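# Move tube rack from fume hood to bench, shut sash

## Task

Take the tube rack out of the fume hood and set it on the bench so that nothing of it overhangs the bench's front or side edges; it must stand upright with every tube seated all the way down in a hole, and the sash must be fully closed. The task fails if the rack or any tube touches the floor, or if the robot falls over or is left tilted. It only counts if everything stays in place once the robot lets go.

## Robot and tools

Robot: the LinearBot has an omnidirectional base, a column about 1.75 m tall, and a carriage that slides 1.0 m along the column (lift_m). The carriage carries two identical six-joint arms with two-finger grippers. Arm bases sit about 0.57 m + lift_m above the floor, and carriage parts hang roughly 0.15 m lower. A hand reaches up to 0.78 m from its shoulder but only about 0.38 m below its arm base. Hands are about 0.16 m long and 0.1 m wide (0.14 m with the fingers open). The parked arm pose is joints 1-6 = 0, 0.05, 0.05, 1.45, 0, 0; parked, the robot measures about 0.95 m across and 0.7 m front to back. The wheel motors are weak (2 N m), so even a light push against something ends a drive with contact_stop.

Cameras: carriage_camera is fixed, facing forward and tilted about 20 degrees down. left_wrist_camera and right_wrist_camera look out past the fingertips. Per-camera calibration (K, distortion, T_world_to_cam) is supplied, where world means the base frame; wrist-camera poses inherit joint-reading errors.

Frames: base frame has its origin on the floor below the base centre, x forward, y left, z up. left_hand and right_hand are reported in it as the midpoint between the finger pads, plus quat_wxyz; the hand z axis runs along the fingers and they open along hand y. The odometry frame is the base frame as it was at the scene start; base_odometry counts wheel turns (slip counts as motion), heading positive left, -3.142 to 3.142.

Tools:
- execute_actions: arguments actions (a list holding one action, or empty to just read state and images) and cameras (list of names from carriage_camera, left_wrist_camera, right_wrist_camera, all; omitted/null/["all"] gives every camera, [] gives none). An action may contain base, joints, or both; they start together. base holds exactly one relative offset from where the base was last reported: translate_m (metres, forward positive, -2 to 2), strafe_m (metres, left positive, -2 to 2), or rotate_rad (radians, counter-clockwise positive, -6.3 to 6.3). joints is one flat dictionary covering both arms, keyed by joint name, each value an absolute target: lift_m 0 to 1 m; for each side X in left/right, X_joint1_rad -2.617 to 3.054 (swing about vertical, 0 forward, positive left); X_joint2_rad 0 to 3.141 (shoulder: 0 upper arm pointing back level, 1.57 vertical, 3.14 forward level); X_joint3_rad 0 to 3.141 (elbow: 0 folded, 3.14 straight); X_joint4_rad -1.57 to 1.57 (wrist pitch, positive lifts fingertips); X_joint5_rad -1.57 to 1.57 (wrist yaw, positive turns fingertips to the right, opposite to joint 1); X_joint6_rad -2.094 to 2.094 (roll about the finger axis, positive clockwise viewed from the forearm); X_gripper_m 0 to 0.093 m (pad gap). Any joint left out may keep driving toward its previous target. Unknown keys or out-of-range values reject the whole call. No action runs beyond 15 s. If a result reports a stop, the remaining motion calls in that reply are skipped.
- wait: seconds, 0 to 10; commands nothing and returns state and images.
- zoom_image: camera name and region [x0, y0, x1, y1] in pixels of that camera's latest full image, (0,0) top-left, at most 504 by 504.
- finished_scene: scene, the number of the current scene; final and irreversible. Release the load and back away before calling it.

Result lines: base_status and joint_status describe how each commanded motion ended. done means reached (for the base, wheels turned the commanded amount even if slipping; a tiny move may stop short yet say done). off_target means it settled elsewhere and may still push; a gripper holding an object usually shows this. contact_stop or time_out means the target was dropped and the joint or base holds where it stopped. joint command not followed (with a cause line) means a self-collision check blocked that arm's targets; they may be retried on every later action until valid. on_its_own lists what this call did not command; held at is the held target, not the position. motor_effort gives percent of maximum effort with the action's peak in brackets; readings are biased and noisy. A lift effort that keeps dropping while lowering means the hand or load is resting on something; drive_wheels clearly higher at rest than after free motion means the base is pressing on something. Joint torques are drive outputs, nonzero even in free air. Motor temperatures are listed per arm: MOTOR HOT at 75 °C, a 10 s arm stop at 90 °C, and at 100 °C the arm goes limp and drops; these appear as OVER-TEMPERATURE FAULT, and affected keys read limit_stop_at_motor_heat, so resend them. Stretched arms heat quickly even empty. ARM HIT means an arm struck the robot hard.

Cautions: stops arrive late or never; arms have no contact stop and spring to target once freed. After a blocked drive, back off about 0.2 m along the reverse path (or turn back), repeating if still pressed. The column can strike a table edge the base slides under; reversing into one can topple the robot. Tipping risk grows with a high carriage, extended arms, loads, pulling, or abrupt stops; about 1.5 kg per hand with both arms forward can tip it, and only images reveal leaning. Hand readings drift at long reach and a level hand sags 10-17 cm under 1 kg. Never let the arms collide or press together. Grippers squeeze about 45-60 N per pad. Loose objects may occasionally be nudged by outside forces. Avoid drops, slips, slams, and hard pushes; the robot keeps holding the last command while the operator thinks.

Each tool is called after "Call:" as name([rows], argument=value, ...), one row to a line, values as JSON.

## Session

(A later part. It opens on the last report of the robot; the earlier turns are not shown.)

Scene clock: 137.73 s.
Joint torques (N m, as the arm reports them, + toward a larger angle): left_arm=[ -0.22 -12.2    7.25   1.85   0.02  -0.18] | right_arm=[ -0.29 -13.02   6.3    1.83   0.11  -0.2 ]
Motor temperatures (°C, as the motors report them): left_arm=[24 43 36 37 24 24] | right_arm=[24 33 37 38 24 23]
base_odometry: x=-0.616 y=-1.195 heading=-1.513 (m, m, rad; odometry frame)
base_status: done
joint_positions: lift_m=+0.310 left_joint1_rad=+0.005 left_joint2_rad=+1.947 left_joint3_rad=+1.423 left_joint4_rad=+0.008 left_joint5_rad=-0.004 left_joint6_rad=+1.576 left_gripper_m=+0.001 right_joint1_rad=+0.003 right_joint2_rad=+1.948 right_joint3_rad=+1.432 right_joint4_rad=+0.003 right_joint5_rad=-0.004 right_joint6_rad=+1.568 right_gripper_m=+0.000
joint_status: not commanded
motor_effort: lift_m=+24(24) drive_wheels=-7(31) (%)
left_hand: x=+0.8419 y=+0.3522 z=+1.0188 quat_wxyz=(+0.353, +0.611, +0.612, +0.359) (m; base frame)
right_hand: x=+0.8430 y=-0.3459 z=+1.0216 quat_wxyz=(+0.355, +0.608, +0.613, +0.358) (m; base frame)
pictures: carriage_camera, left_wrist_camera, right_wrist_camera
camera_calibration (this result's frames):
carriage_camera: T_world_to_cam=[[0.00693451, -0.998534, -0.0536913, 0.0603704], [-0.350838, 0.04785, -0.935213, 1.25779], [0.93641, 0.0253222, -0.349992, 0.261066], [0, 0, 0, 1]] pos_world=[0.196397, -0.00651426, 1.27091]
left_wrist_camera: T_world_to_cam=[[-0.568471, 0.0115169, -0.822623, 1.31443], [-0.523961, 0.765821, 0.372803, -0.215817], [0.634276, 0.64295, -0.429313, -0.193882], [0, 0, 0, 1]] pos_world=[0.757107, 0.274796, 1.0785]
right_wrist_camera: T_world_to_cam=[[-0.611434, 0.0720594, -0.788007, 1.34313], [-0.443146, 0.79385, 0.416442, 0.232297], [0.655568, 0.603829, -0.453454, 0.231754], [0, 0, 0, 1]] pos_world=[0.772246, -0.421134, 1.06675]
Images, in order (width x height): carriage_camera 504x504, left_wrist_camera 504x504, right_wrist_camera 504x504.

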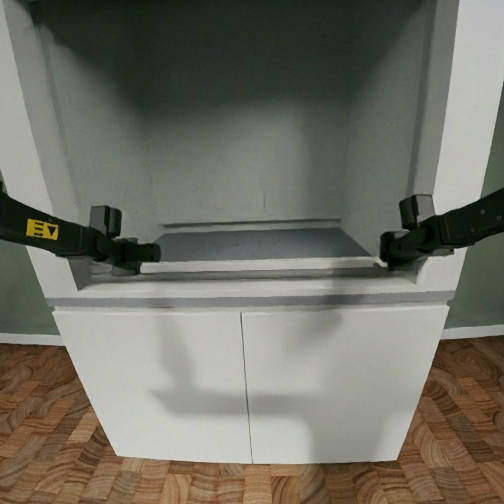

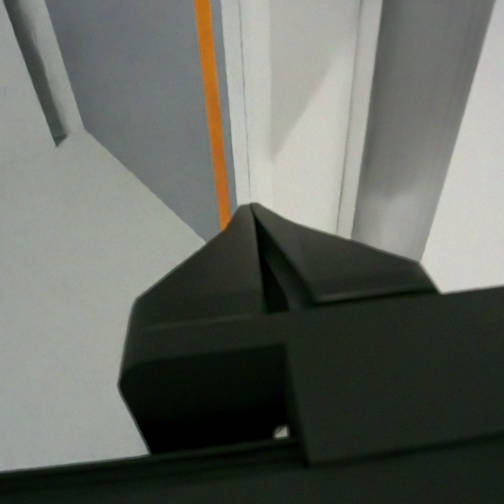

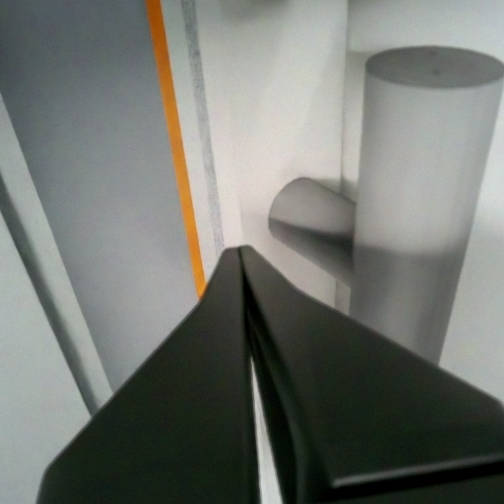

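Call:
execute_actions([
  {"base":{"translate_m":-0.03}},
], cameras=[])

Call:
execute_actions([
  {"joints":{"lift_m":0.17,"left_joint4_rad":-0.3,"right_joint4_rad":-0.3}},
])

Call:
execute_actions([
  {"joints":{"lift_m":0.33,"left_joint4_rad":0,"right_joint4_rad":0}},
])

Scene clock: 140.77 s.
Joint torques (N m, as the arm reports them, + toward a larger angle): left_arm=[ -0.41 -12.24   7.16   1.82   0.05  -0.19] | right_arm=[ -0.41 -13.02   6.31   1.88   0.09  -0.2 ]
Motor temperatures (°C, as the motors report them): left_arm=[24 43 36 37 24 24] | right_arm=[24 34 37 38 24 23]
base_odometry: x=-0.618 y=-1.165 heading=-1.513 (m, m, rad; odometry frame)
base_status: done
joint_positions: lift_m=+0.310 left_joint1_rad=+0.005 left_joint2_rad=+1.947 left_joint3_rad=+1.423 left_joint4_rad=+0.008 left_joint5_rad=-0.003 left_joint6_rad=+1.576 left_gripper_m=+0.001 right_joint1_rad=+0.003 right_joint2_rad=+1.948 right_joint3_rad=+1.432 right_joint4_rad=+0.003 right_joint5_rad=-0.004 right_joint6_rad=+1.568 right_gripper_m=+0.000
joint_status: not commanded
motor_effort: lift_m=+24(24) drive_wheels=+2(29) (%)
left_hand: x=+0.8419 y=+0.3522 z=+1.0188 quat_wxyz=(+0.353, +0.611, +0.612, +0.359) (m; base frame)
right_hand: x=+0.8430 y=-0.3459 z=+1.0216 quat_wxyz=(+0.355, +0.608, +0.613, +0.358) (m; base frame)
pictures: none
No camera images: the call's "cameras" was empty. Leave "cameras" out to get every camera's image.

Scene clock: 141.87 s.
Joint torques (N m, as the arm reports them, + toward a larger angle): left_arm=[-0.51 -4.46  3.29 -0.37  0.04 -0.17] | right_arm=[-0.32 -3.83  3.27 -0.55  0.1  -0.21]
Motor temperatures (°C, as the motors report them): left_arm=[24 43 36 36 24 24] | right_arm=[24 34 37 38 24 23]
base_odometry: x=-0.618 y=-1.165 heading=-1.513 (m, m, rad; odometry frame)
base_status: not commanded
joint_positions: lift_m=+0.171 left_joint1_rad=+0.005 left_joint2_rad=+1.851 left_joint3_rad=+1.483 left_joint4_rad=-0.038 left_joint5_rad=-0.003 left_joint6_rad=+1.575 left_gripper_m=+0.001 right_joint1_rad=+0.003 right_joint2_rad=+1.849 right_joint3_rad=+1.478 right_joint4_rad=+0.004 right_joint5_rad=-0.004 right_joint6_rad=+1.570 right_gripper_m=+0.000
joint_status: left_joint4_rad off_target (ended at -0.038, target -0.300); right_joint4_rad off_target (ended at +0.004, target -0.300); the others done
motor_effort: lift_m=+17(19) drive_wheels=+6(9) (%)
left_hand: x=+0.8380 y=+0.3521 z=+0.9503 quat_wxyz=(+0.386, +0.590, +0.592, +0.392) (m; base frame)
right_hand: x=+0.8410 y=-0.3459 z=+0.9591 quat_wxyz=(+0.399, +0.581, +0.585, +0.402) (m; base frame)
pictures: carriage_camera, left_wrist_camera, right_wrist_camera
camera_calibration (this result's frames):
carriage_camera: T_world_to_cam=[[0.00693451, -0.998534, -0.0536913, 0.0528926], [-0.350838, 0.04785, -0.935213, 1.12754], [0.93641, 0.0253222, -0.349992, 0.212322], [0, 0, 0, 1]] pos_world=[0.196397, -0.00651426, 1.13164]
left_wrist_camera: T_world_to_cam=[[-0.474841, 0.0109015, -0.880004, 1.23221], [-0.561783, 0.765942, 0.312621, -0.103389], [0.67744, 0.642817, -0.357577, -0.325088], [0, 0, 0, 1]] pos_world=[0.74725, 0.274729, 1.00043]
right_wrist_camera: T_world_to_cam=[[-0.49017, 0.0739624, -0.868483, 1.26848], [-0.498642, 0.793443, 0.349004, 0.368662], [0.714905, 0.604134, -0.352041, 0.05766], [0, 0, 0, 1]] pos_world=[0.764379, -0.421166, 0.993286]
Images, in order (width x height): carriage_camera 504x504, left_wrist_camera 504x504, right_wrist_camera 504x504.

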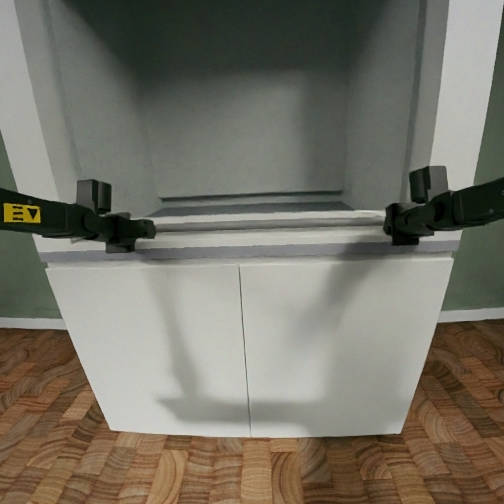

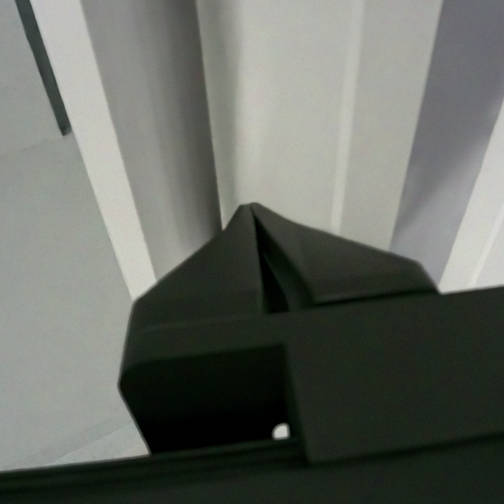

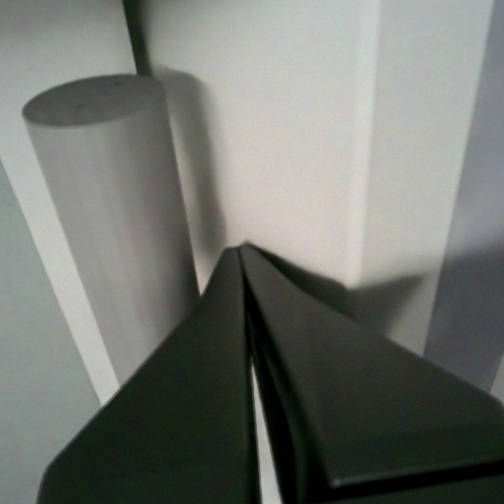

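Scene clock: 143.07 s.
Joint torques (N m, as the arm reports them, + toward a larger angle): left_arm=[ -0.43 -11.92   8.19   1.92   0.04  -0.17] | right_arm=[ -0.38 -12.64   7.18   1.88   0.1   -0.2 ]
Motor temperatures (°C, as the motors report them): left_arm=[24 43 36 36 24 24] | right_arm=[24 34 37 38 24 23]
base_odometry: x=-0.618 y=-1.165 heading=-1.513 (m, m, rad; odometry frame)
base_status: not commanded
joint_positions: lift_m=+0.330 left_joint1_rad=+0.005 left_joint2_rad=+1.945 left_joint3_rad=+1.408 left_joint4_rad=-0.003 left_joint5_rad=-0.003 left_joint6_rad=+1.575 left_gripper_m=+0.001 right_joint1_rad=+0.003 right_joint2_rad=+1.946 right_joint3_rad=+1.421 right_joint4_rad=+0.002 right_joint5_rad=-0.004 right_joint6_rad=+1.570 right_gripper_m=+0.000
joint_status: all done
motor_effort: lift_m=+23(29) drive_wheels=+3(6) (%)
left_hand: x=+0.8375 y=+0.3521 z=+1.0314 quat_wxyz=(+0.346, +0.614, +0.616, +0.351) (m; base frame)
right_hand: x=+0.8407 y=-0.3459 z=+1.0376 quat_wxyz=(+0.352, +0.610, +0.614, +0.355) (m; base frame)
pictures: carriage_camera, left_wrist_camera, right_wrist_camera
camera_calibration (this result's frames):
carriage_camera: T_world_to_cam=[[0.00693451, -0.998534, -0.0536913, 0.0614469], [-0.350838, 0.04785, -0.935213, 1.27654], [0.93641, 0.0253222, -0.349992, 0.268083], [0, 0, 0, 1]] pos_world=[0.196397, -0.00651426, 1.29096]
left_wrist_camera: T_world_to_cam=[[-0.587143, 0.0103126, -0.809417, 1.32476], [-0.515497, 0.766185, 0.383698, -0.241173], [0.62412, 0.642538, -0.444544, -0.161304], [0, 0, 0, 1]] pos_world=[0.75417, 0.274766, 1.09311]
right_wrist_camera: T_world_to_cam=[[-0.619471, 0.0735383, -0.781568, 1.35482], [-0.438224, 0.793641, 0.422011, 0.214655], [0.651318, 0.603925, -0.459411, 0.25029], [0, 0, 0, 1]] pos_world=[0.770323, -0.421147, 1.08329]
Images, in order (width x height): carriage_camera 504x504, left_wrist_camera 504x504, right_wrist_camera 504x504.

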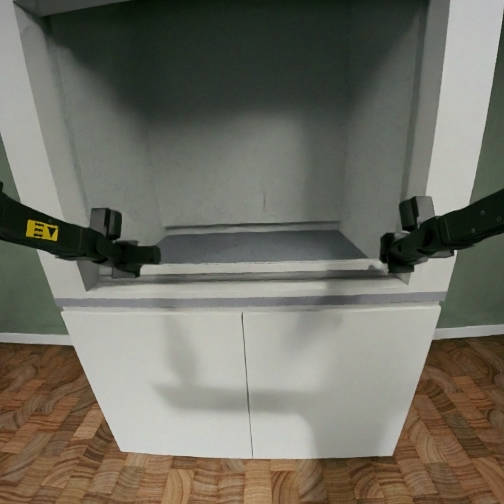

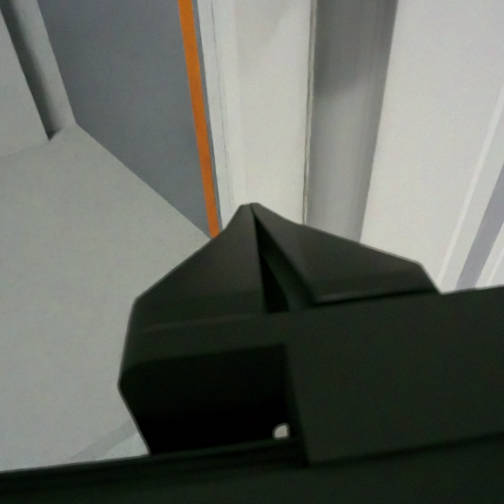

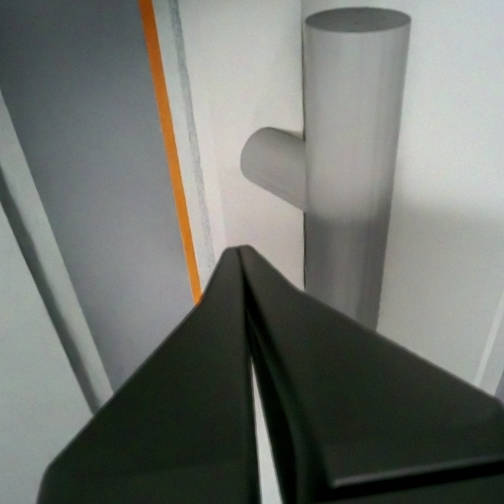

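Call:
execute_actions([
  {"base":{"translate_m":0.045}},
], cameras=[])

Call:
execute_actions([
  {"joints":{"lift_m":0.17,"left_joint4_rad":-0.3,"right_joint4_rad":-0.3}},
])

Call:
execute_actions([
  {"joints":{"lift_m":0.33,"left_joint4_rad":0,"right_joint4_rad":0}},
])

Scene clock: 145.40 s.
Joint torques (N m, as the arm reports them, + toward a larger angle): left_arm=[ -0.35 -11.96   8.23   1.89   0.04  -0.16] | right_arm=[ -0.34 -12.71   7.05   2.17  -0.55  -0.46]
Motor temperatures (°C, as the motors report them): left_arm=[24 44 37 36 24 24] | right_arm=[24 35 37 38 24 23]
base_odometry: x=-0.616 y=-1.210 heading=-1.514 (m, m, rad; odometry frame)
base_status: done
joint_positions: lift_m=+0.330 left_joint1_rad=+0.005 left_joint2_rad=+1.945 left_joint3_rad=+1.408 left_joint4_rad=-0.002 left_joint5_rad=-0.003 left_joint6_rad=+1.575 left_gripper_m=+0.001 right_joint1_rad=+0.003 right_joint2_rad=+1.946 right_joint3_rad=+1.421 right_joint4_rad=-0.043 right_joint5_rad=+0.055 right_joint6_rad=+1.596 right_gripper_m=+0.000
joint_status: not commanded
motor_effort: lift_m=+23(24) drive_wheels=+8(30) (%)
left_hand: x=+0.8377 y=+0.3521 z=+1.0316 quat_wxyz=(+0.346, +0.614, +0.616, +0.352) (m; base frame)
right_hand: x=+0.8348 y=-0.3561 z=+1.0282 quat_wxyz=(+0.352, +0.636, +0.604, +0.328) (m; base frame)
pictures: none
No camera images: the call's "cameras" was empty. Leave "cameras" out to get every camera's image.

Scene clock: 146.57 s.
Joint torques (N m, as the arm reports them, + toward a larger angle): left_arm=[-0.46 -1.93  2.53 -0.39  0.   -0.22] | right_arm=[ 0.37 -1.64  2.44 -0.78 -0.28 -0.23]
Motor temperatures (°C, as the motors report them): left_arm=[24 44 36 36 24 24] | right_arm=[24 34 37 38 24 23]
base_odometry: x=-0.616 y=-1.210 heading=-1.514 (m, m, rad; odometry frame)
base_status: not commanded
joint_positions: lift_m=+0.171 left_joint1_rad=+0.005 left_joint2_rad=+1.821 left_joint3_rad=+1.494 left_joint4_rad=-0.030 left_joint5_rad=-0.002 left_joint6_rad=+1.578 left_gripper_m=+0.001 right_joint1_rad=-0.004 right_joint2_rad=+1.824 right_joint3_rad=+1.488 right_joint4_rad=+0.031 right_joint5_rad=+0.030 right_joint6_rad=+1.572 right_gripper_m=+0.000
joint_status: left_joint4_rad off_target (ended at -0.030, target -0.300); right_joint4_rad off_target (ended at +0.030, target -0.300); the others done
motor_effort: lift_m=+16(17) drive_wheels=+10(10) (%)
left_hand: x=+0.8359 y=+0.3519 z=+0.9743 quat_wxyz=(+0.400, +0.581, +0.581, +0.406) (m; base frame)
right_hand: x=+0.8407 y=-0.3560 z=+0.9839 quat_wxyz=(+0.427, +0.578, +0.562, +0.409) (m; base frame)
pictures: carriage_camera, left_wrist_camera, right_wrist_camera
camera_calibration (this result's frames):
carriage_camera: T_world_to_cam=[[0.00693451, -0.998534, -0.0536913, 0.052898], [-0.350838, 0.04785, -0.935213, 1.12763], [0.93641, 0.0253222, -0.349992, 0.212356], [0, 0, 0, 1]] pos_world=[0.196397, -0.00651426, 1.13174]
left_wrist_camera: T_world_to_cam=[[-0.430627, 0.0138937, -0.902423, 1.23612], [-0.575052, 0.76642, 0.286209, -0.0752425], [0.695611, 0.64219, -0.322051, -0.364546], [0, 0, 0, 1]] pos_world=[0.742622, 0.274601, 1.01964]
right_wrist_camera: T_world_to_cam=[[-0.432637, 0.0849409, -0.897558, 1.27472], [-0.486002, 0.816547, 0.311535, 0.402332], [0.75936, 0.570996, -0.311987, -0.0158425], [0, 0, 0, 1]] pos_world=[0.759055, -0.427753, 1.01385]
Images, in order (width x height): carriage_camera 504x504, left_wrist_camera 504x504, right_wrist_camera 504x504.

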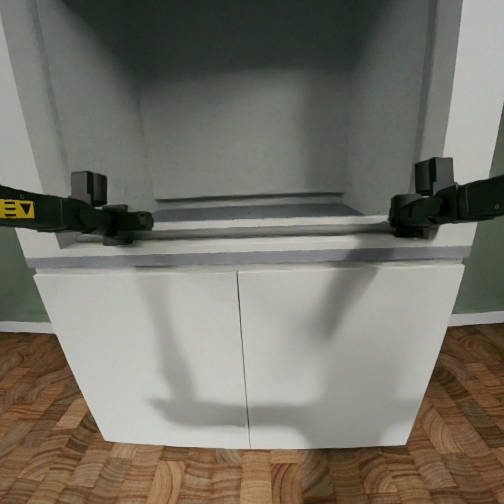

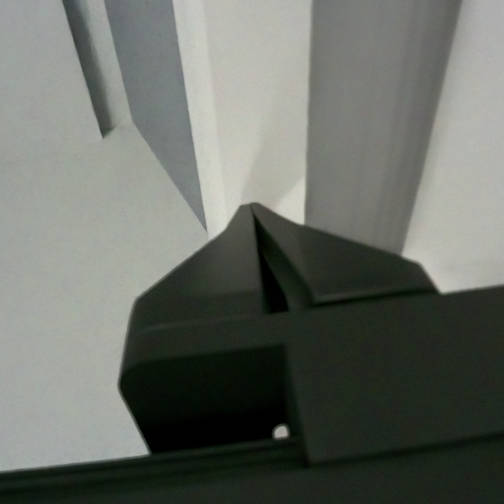

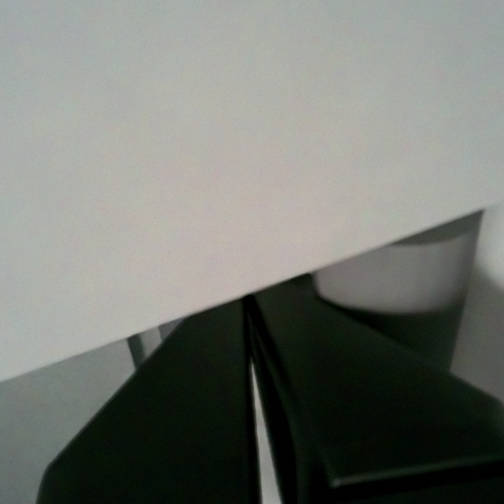

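Scene clock: 147.73 s.
Joint torques (N m, as the arm reports them, + toward a larger angle): left_arm=[ -0.3  -12.18   7.21   1.85   0.03  -0.19] | right_arm=[  0.27 -12.52   7.15   2.15  -0.42  -0.56]
Motor temperatures (°C, as the motors report them): left_arm=[24 44 36 36 24 24] | right_arm=[24 35 37 38 24 23]
base_odometry: x=-0.616 y=-1.210 heading=-1.514 (m, m, rad; odometry frame)
base_status: not commanded
joint_positions: lift_m=+0.330 left_joint1_rad=+0.005 left_joint2_rad=+1.946 left_joint3_rad=+1.423 left_joint4_rad=-0.001 left_joint5_rad=-0.002 left_joint6_rad=+1.577 left_gripper_m=+0.001 right_joint1_rad=-0.004 right_joint2_rad=+1.946 right_joint3_rad=+1.421 right_joint4_rad=-0.040 right_joint5_rad=+0.042 right_joint6_rad=+1.606 right_gripper_m=+0.000
joint_status: right_joint4_rad off_target (ended at -0.040, target +0.000); the others done
motor_effort: lift_m=+24(28) drive_wheels=+12(14) (%)
left_hand: x=+0.8408 y=+0.3519 z=+1.0375 quat_wxyz=(+0.351, +0.612, +0.613, +0.356) (m; base frame)
right_hand: x=+0.8352 y=-0.3580 z=+1.0287 quat_wxyz=(+0.349, +0.638, +0.600, +0.333) (m; base frame)
pictures: carriage_camera, left_wrist_camera, right_wrist_camera
camera_calibration (this result's frames):
carriage_camera: T_world_to_cam=[[0.00693451, -0.998534, -0.0536913, 0.0614439], [-0.350838, 0.04785, -0.935213, 1.27649], [0.93641, 0.0253222, -0.349992, 0.268064], [0, 0, 0, 1]] pos_world=[0.196397, -0.00651426, 1.29091]
left_wrist_camera: T_world_to_cam=[[-0.574707, 0.0120317, -0.818271, 1.32978], [-0.519691, 0.76703, 0.37628, -0.230706], [0.632166, 0.641498, -0.434565, -0.17724], [0, 0, 0, 1]] pos_world=[0.756386, 0.274658, 1.09791]
right_wrist_camera: T_world_to_cam=[[-0.644835, 0.120443, -0.754773, 1.35584], [-0.367565, 0.816953, 0.444392, 0.151837], [0.670138, 0.563987, -0.482529, 0.25087], [0, 0, 0, 1]] pos_world=[0.761983, -0.428832, 1.07692]
Images, in order (width x height): carriage_camera 504x504, left_wrist_camera 504x504, right_wrist_camera 504x504.

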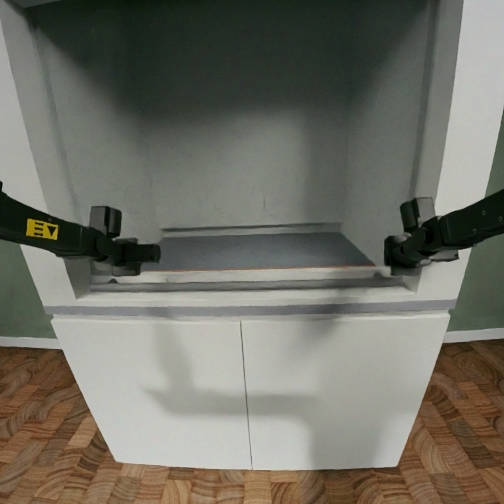

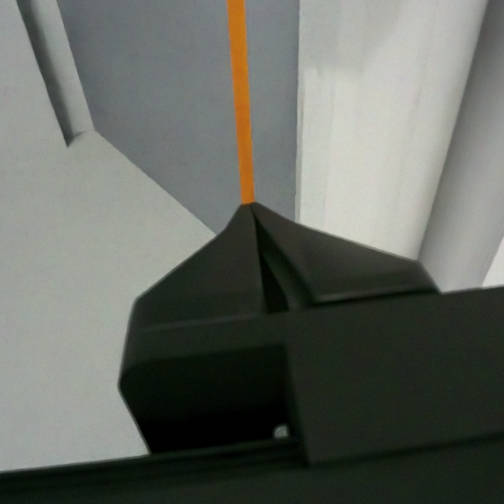

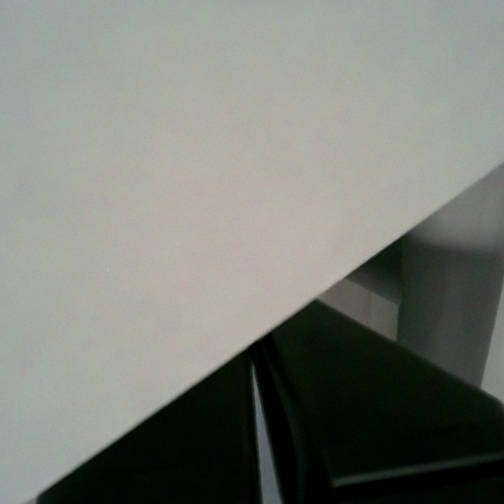

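Call:
execute_actions([
  {"joints":{"lift_m":0.10,"left_joint4_rad":-0.3,"right_joint4_rad":-0.3}},
], cameras=[])

Call:
execute_actions([
  {"joints":{"lift_m":0.33,"left_joint4_rad":0,"right_joint4_rad":0}},
], cameras=[])

Call:
execute_actions([
  {"base":{"translate_m":-0.4}},
])

Scene clock: 150.87 s.
Joint torques (N m, as the arm reports them, + toward a larger angle): left_arm=[-0.34  1.68  0.05 -1.53  0.02 -0.14] | right_arm=[ 0.4   2.8  -0.22 -1.79 -0.23 -0.22]
Motor temperatures (°C, as the motors report them): left_arm=[24 44 36 36 24 24] | right_arm=[24 35 37 38 24 23]
base_odometry: x=-0.616 y=-1.210 heading=-1.514 (m, m, rad; odometry frame)
base_status: not commanded
joint_positions: lift_m=+0.101 left_joint1_rad=+0.005 left_joint2_rad=+1.777 left_joint3_rad=+1.530 left_joint4_rad=+0.101 left_joint5_rad=-0.002 left_joint6_rad=+1.573 left_gripper_m=+0.001 right_joint1_rad=-0.006 right_joint2_rad=+1.779 right_joint3_rad=+1.526 right_joint4_rad=+0.156 right_joint5_rad=+0.024 right_joint6_rad=+1.567 right_gripper_m=+0.000
joint_status: left_joint4_rad off_target (ended at +0.101, target -0.300); right_joint4_rad off_target (ended at +0.156, target -0.300); the others done
motor_effort: lift_m=+14(19) drive_wheels=+12(12) (%)
left_hand: x=+0.8384 y=+0.3519 z=+0.9775 quat_wxyz=(+0.460, +0.534, +0.537, +0.465) (m; base frame)
right_hand: x=+0.8405 y=-0.3562 z=+0.9875 quat_wxyz=(+0.484, +0.530, +0.517, +0.466) (m; base frame)
pictures: none
No camera images: the call's "cameras" was empty. Leave "cameras" out to get every camera's image.

Scene clock: 152.33 s.
Joint torques (N m, as the arm reports them, + toward a larger angle): left_arm=[ -0.47 -12.13   6.88   1.84  -0.02  -0.14] | right_arm=[  0.48 -12.85   7.06   2.18  -0.4   -0.53]
Motor temperatures (°C, as the motors report them): left_arm=[24 44 36 36 24 24] | right_arm=[24 35 37 38 24 24]
base_odometry: x=-0.616 y=-1.210 heading=-1.514 (m, m, rad; odometry frame)
base_status: not commanded
joint_positions: lift_m=+0.330 left_joint1_rad=+0.005 left_joint2_rad=+1.946 left_joint3_rad=+1.429 left_joint4_rad=+0.000 left_joint5_rad=-0.002 left_joint6_rad=+1.572 left_gripper_m=+0.001 right_joint1_rad=-0.005 right_joint2_rad=+1.946 right_joint3_rad=+1.421 right_joint4_rad=-0.044 right_joint5_rad=+0.041 right_joint6_rad=+1.602 right_gripper_m=+0.000
joint_status: right_joint4_rad off_target (ended at -0.044, target +0.000); the others done
motor_effort: lift_m=+24(28) drive_wheels=+10(28) (%)
left_hand: x=+0.8420 y=+0.3520 z=+1.0406 quat_wxyz=(+0.354, +0.610, +0.613, +0.357) (m; base frame)
right_hand: x=+0.8348 y=-0.3587 z=+1.0279 quat_wxyz=(+0.348, +0.638, +0.602, +0.331) (m; base frame)
pictures: none
No camera images: the call's "cameras" was empty. Leave "cameras" out to get every camera's image.

Scene clock: 155.13 s.
Joint torques (N m, as the arm reports them, + toward a larger angle): left_arm=[ -0.21 -12.06   6.81   1.88   0.02  -0.14] | right_arm=[  0.25 -12.73   7.12   1.85   0.    -0.31]
Motor temperatures (°C, as the motors report them): left_arm=[24 44 36 36 24 24] | right_arm=[24 36 37 38 24 24]
base_odometry: x=-0.638 y=-0.811 heading=-1.515 (m, m, rad; odometry frame)
base_status: done
joint_positions: lift_m=+0.330 left_joint1_rad=+0.005 left_joint2_rad=+1.946 left_joint3_rad=+1.429 left_joint4_rad=+0.002 left_joint5_rad=-0.002 left_joint6_rad=+1.572 left_gripper_m=+0.001 right_joint1_rad=-0.004 right_joint2_rad=+1.946 right_joint3_rad=+1.421 right_joint4_rad=-0.001 right_joint5_rad=+0.005 right_joint6_rad=+1.579 right_gripper_m=+0.000
joint_status: not commanded
on_its_own: right_joint4_rad moved +0.043 to your old target +0.000
motor_effort: lift_m=+24(24) drive_wheels=-6(40) (%)
left_hand: x=+0.8422 y=+0.3517 z=+1.0409 quat_wxyz=(+0.354, +0.610, +0.612, +0.358) (m; base frame)
right_hand: x=+0.8404 y=-0.3517 z=+1.0368 quat_wxyz=(+0.354, +0.617, +0.608, +0.352) (m; base frame)
pictures: carriage_camera, left_wrist_camera, right_wrist_camera
camera_calibration (this result's frames):
carriage_camera: T_world_to_cam=[[0.00693451, -0.998534, -0.0536913, 0.0614426], [-0.350838, 0.04785, -0.935213, 1.27647], [0.93641, 0.0253222, -0.349992, 0.268055], [0, 0, 0, 1]] pos_world=[0.196397, -0.00651426, 1.29088]
left_wrist_camera: T_world_to_cam=[[-0.567504, 0.00807271, -0.823331, 1.33394], [-0.524531, 0.767238, 0.369071, -0.219623], [0.63467, 0.641312, -0.431176, -0.182143], [0, 0, 0, 1]] pos_world=[0.757418, 0.274545, 1.10079]
right_wrist_camera: T_world_to_cam=[[-0.620222, 0.0884477, -0.779424, 1.35813], [-0.420916, 0.800936, 0.42583, 0.203503], [0.661932, 0.592181, -0.459529, 0.240687], [0, 0, 0, 1]] pos_world=[0.768679, -0.425646, 1.0825]
Images, in order (width x height): carriage_camera 504x504, left_wrist_camera 504x504, right_wrist_camera 504x504.

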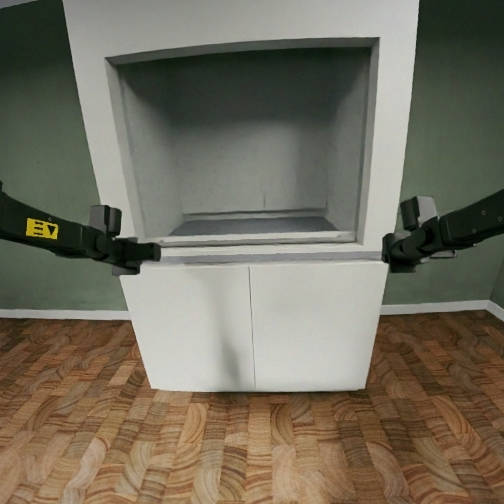

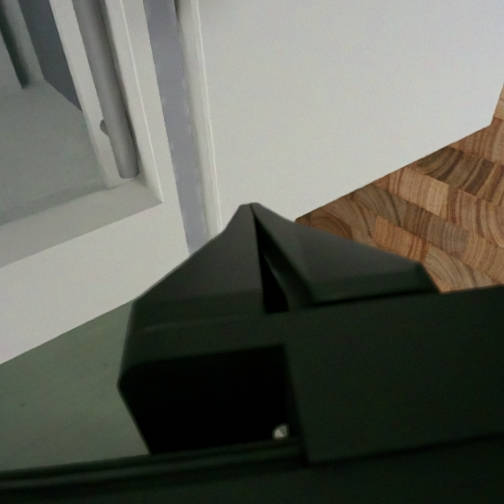

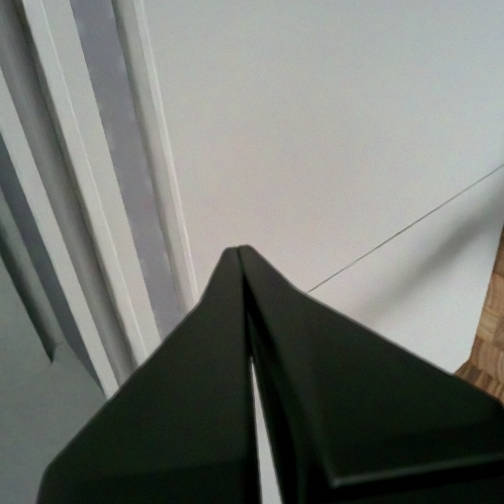

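No further movement under the harder press; the sash looks shut.

Call:
finished_scene(scene=2)

The scene is finished: the task was done.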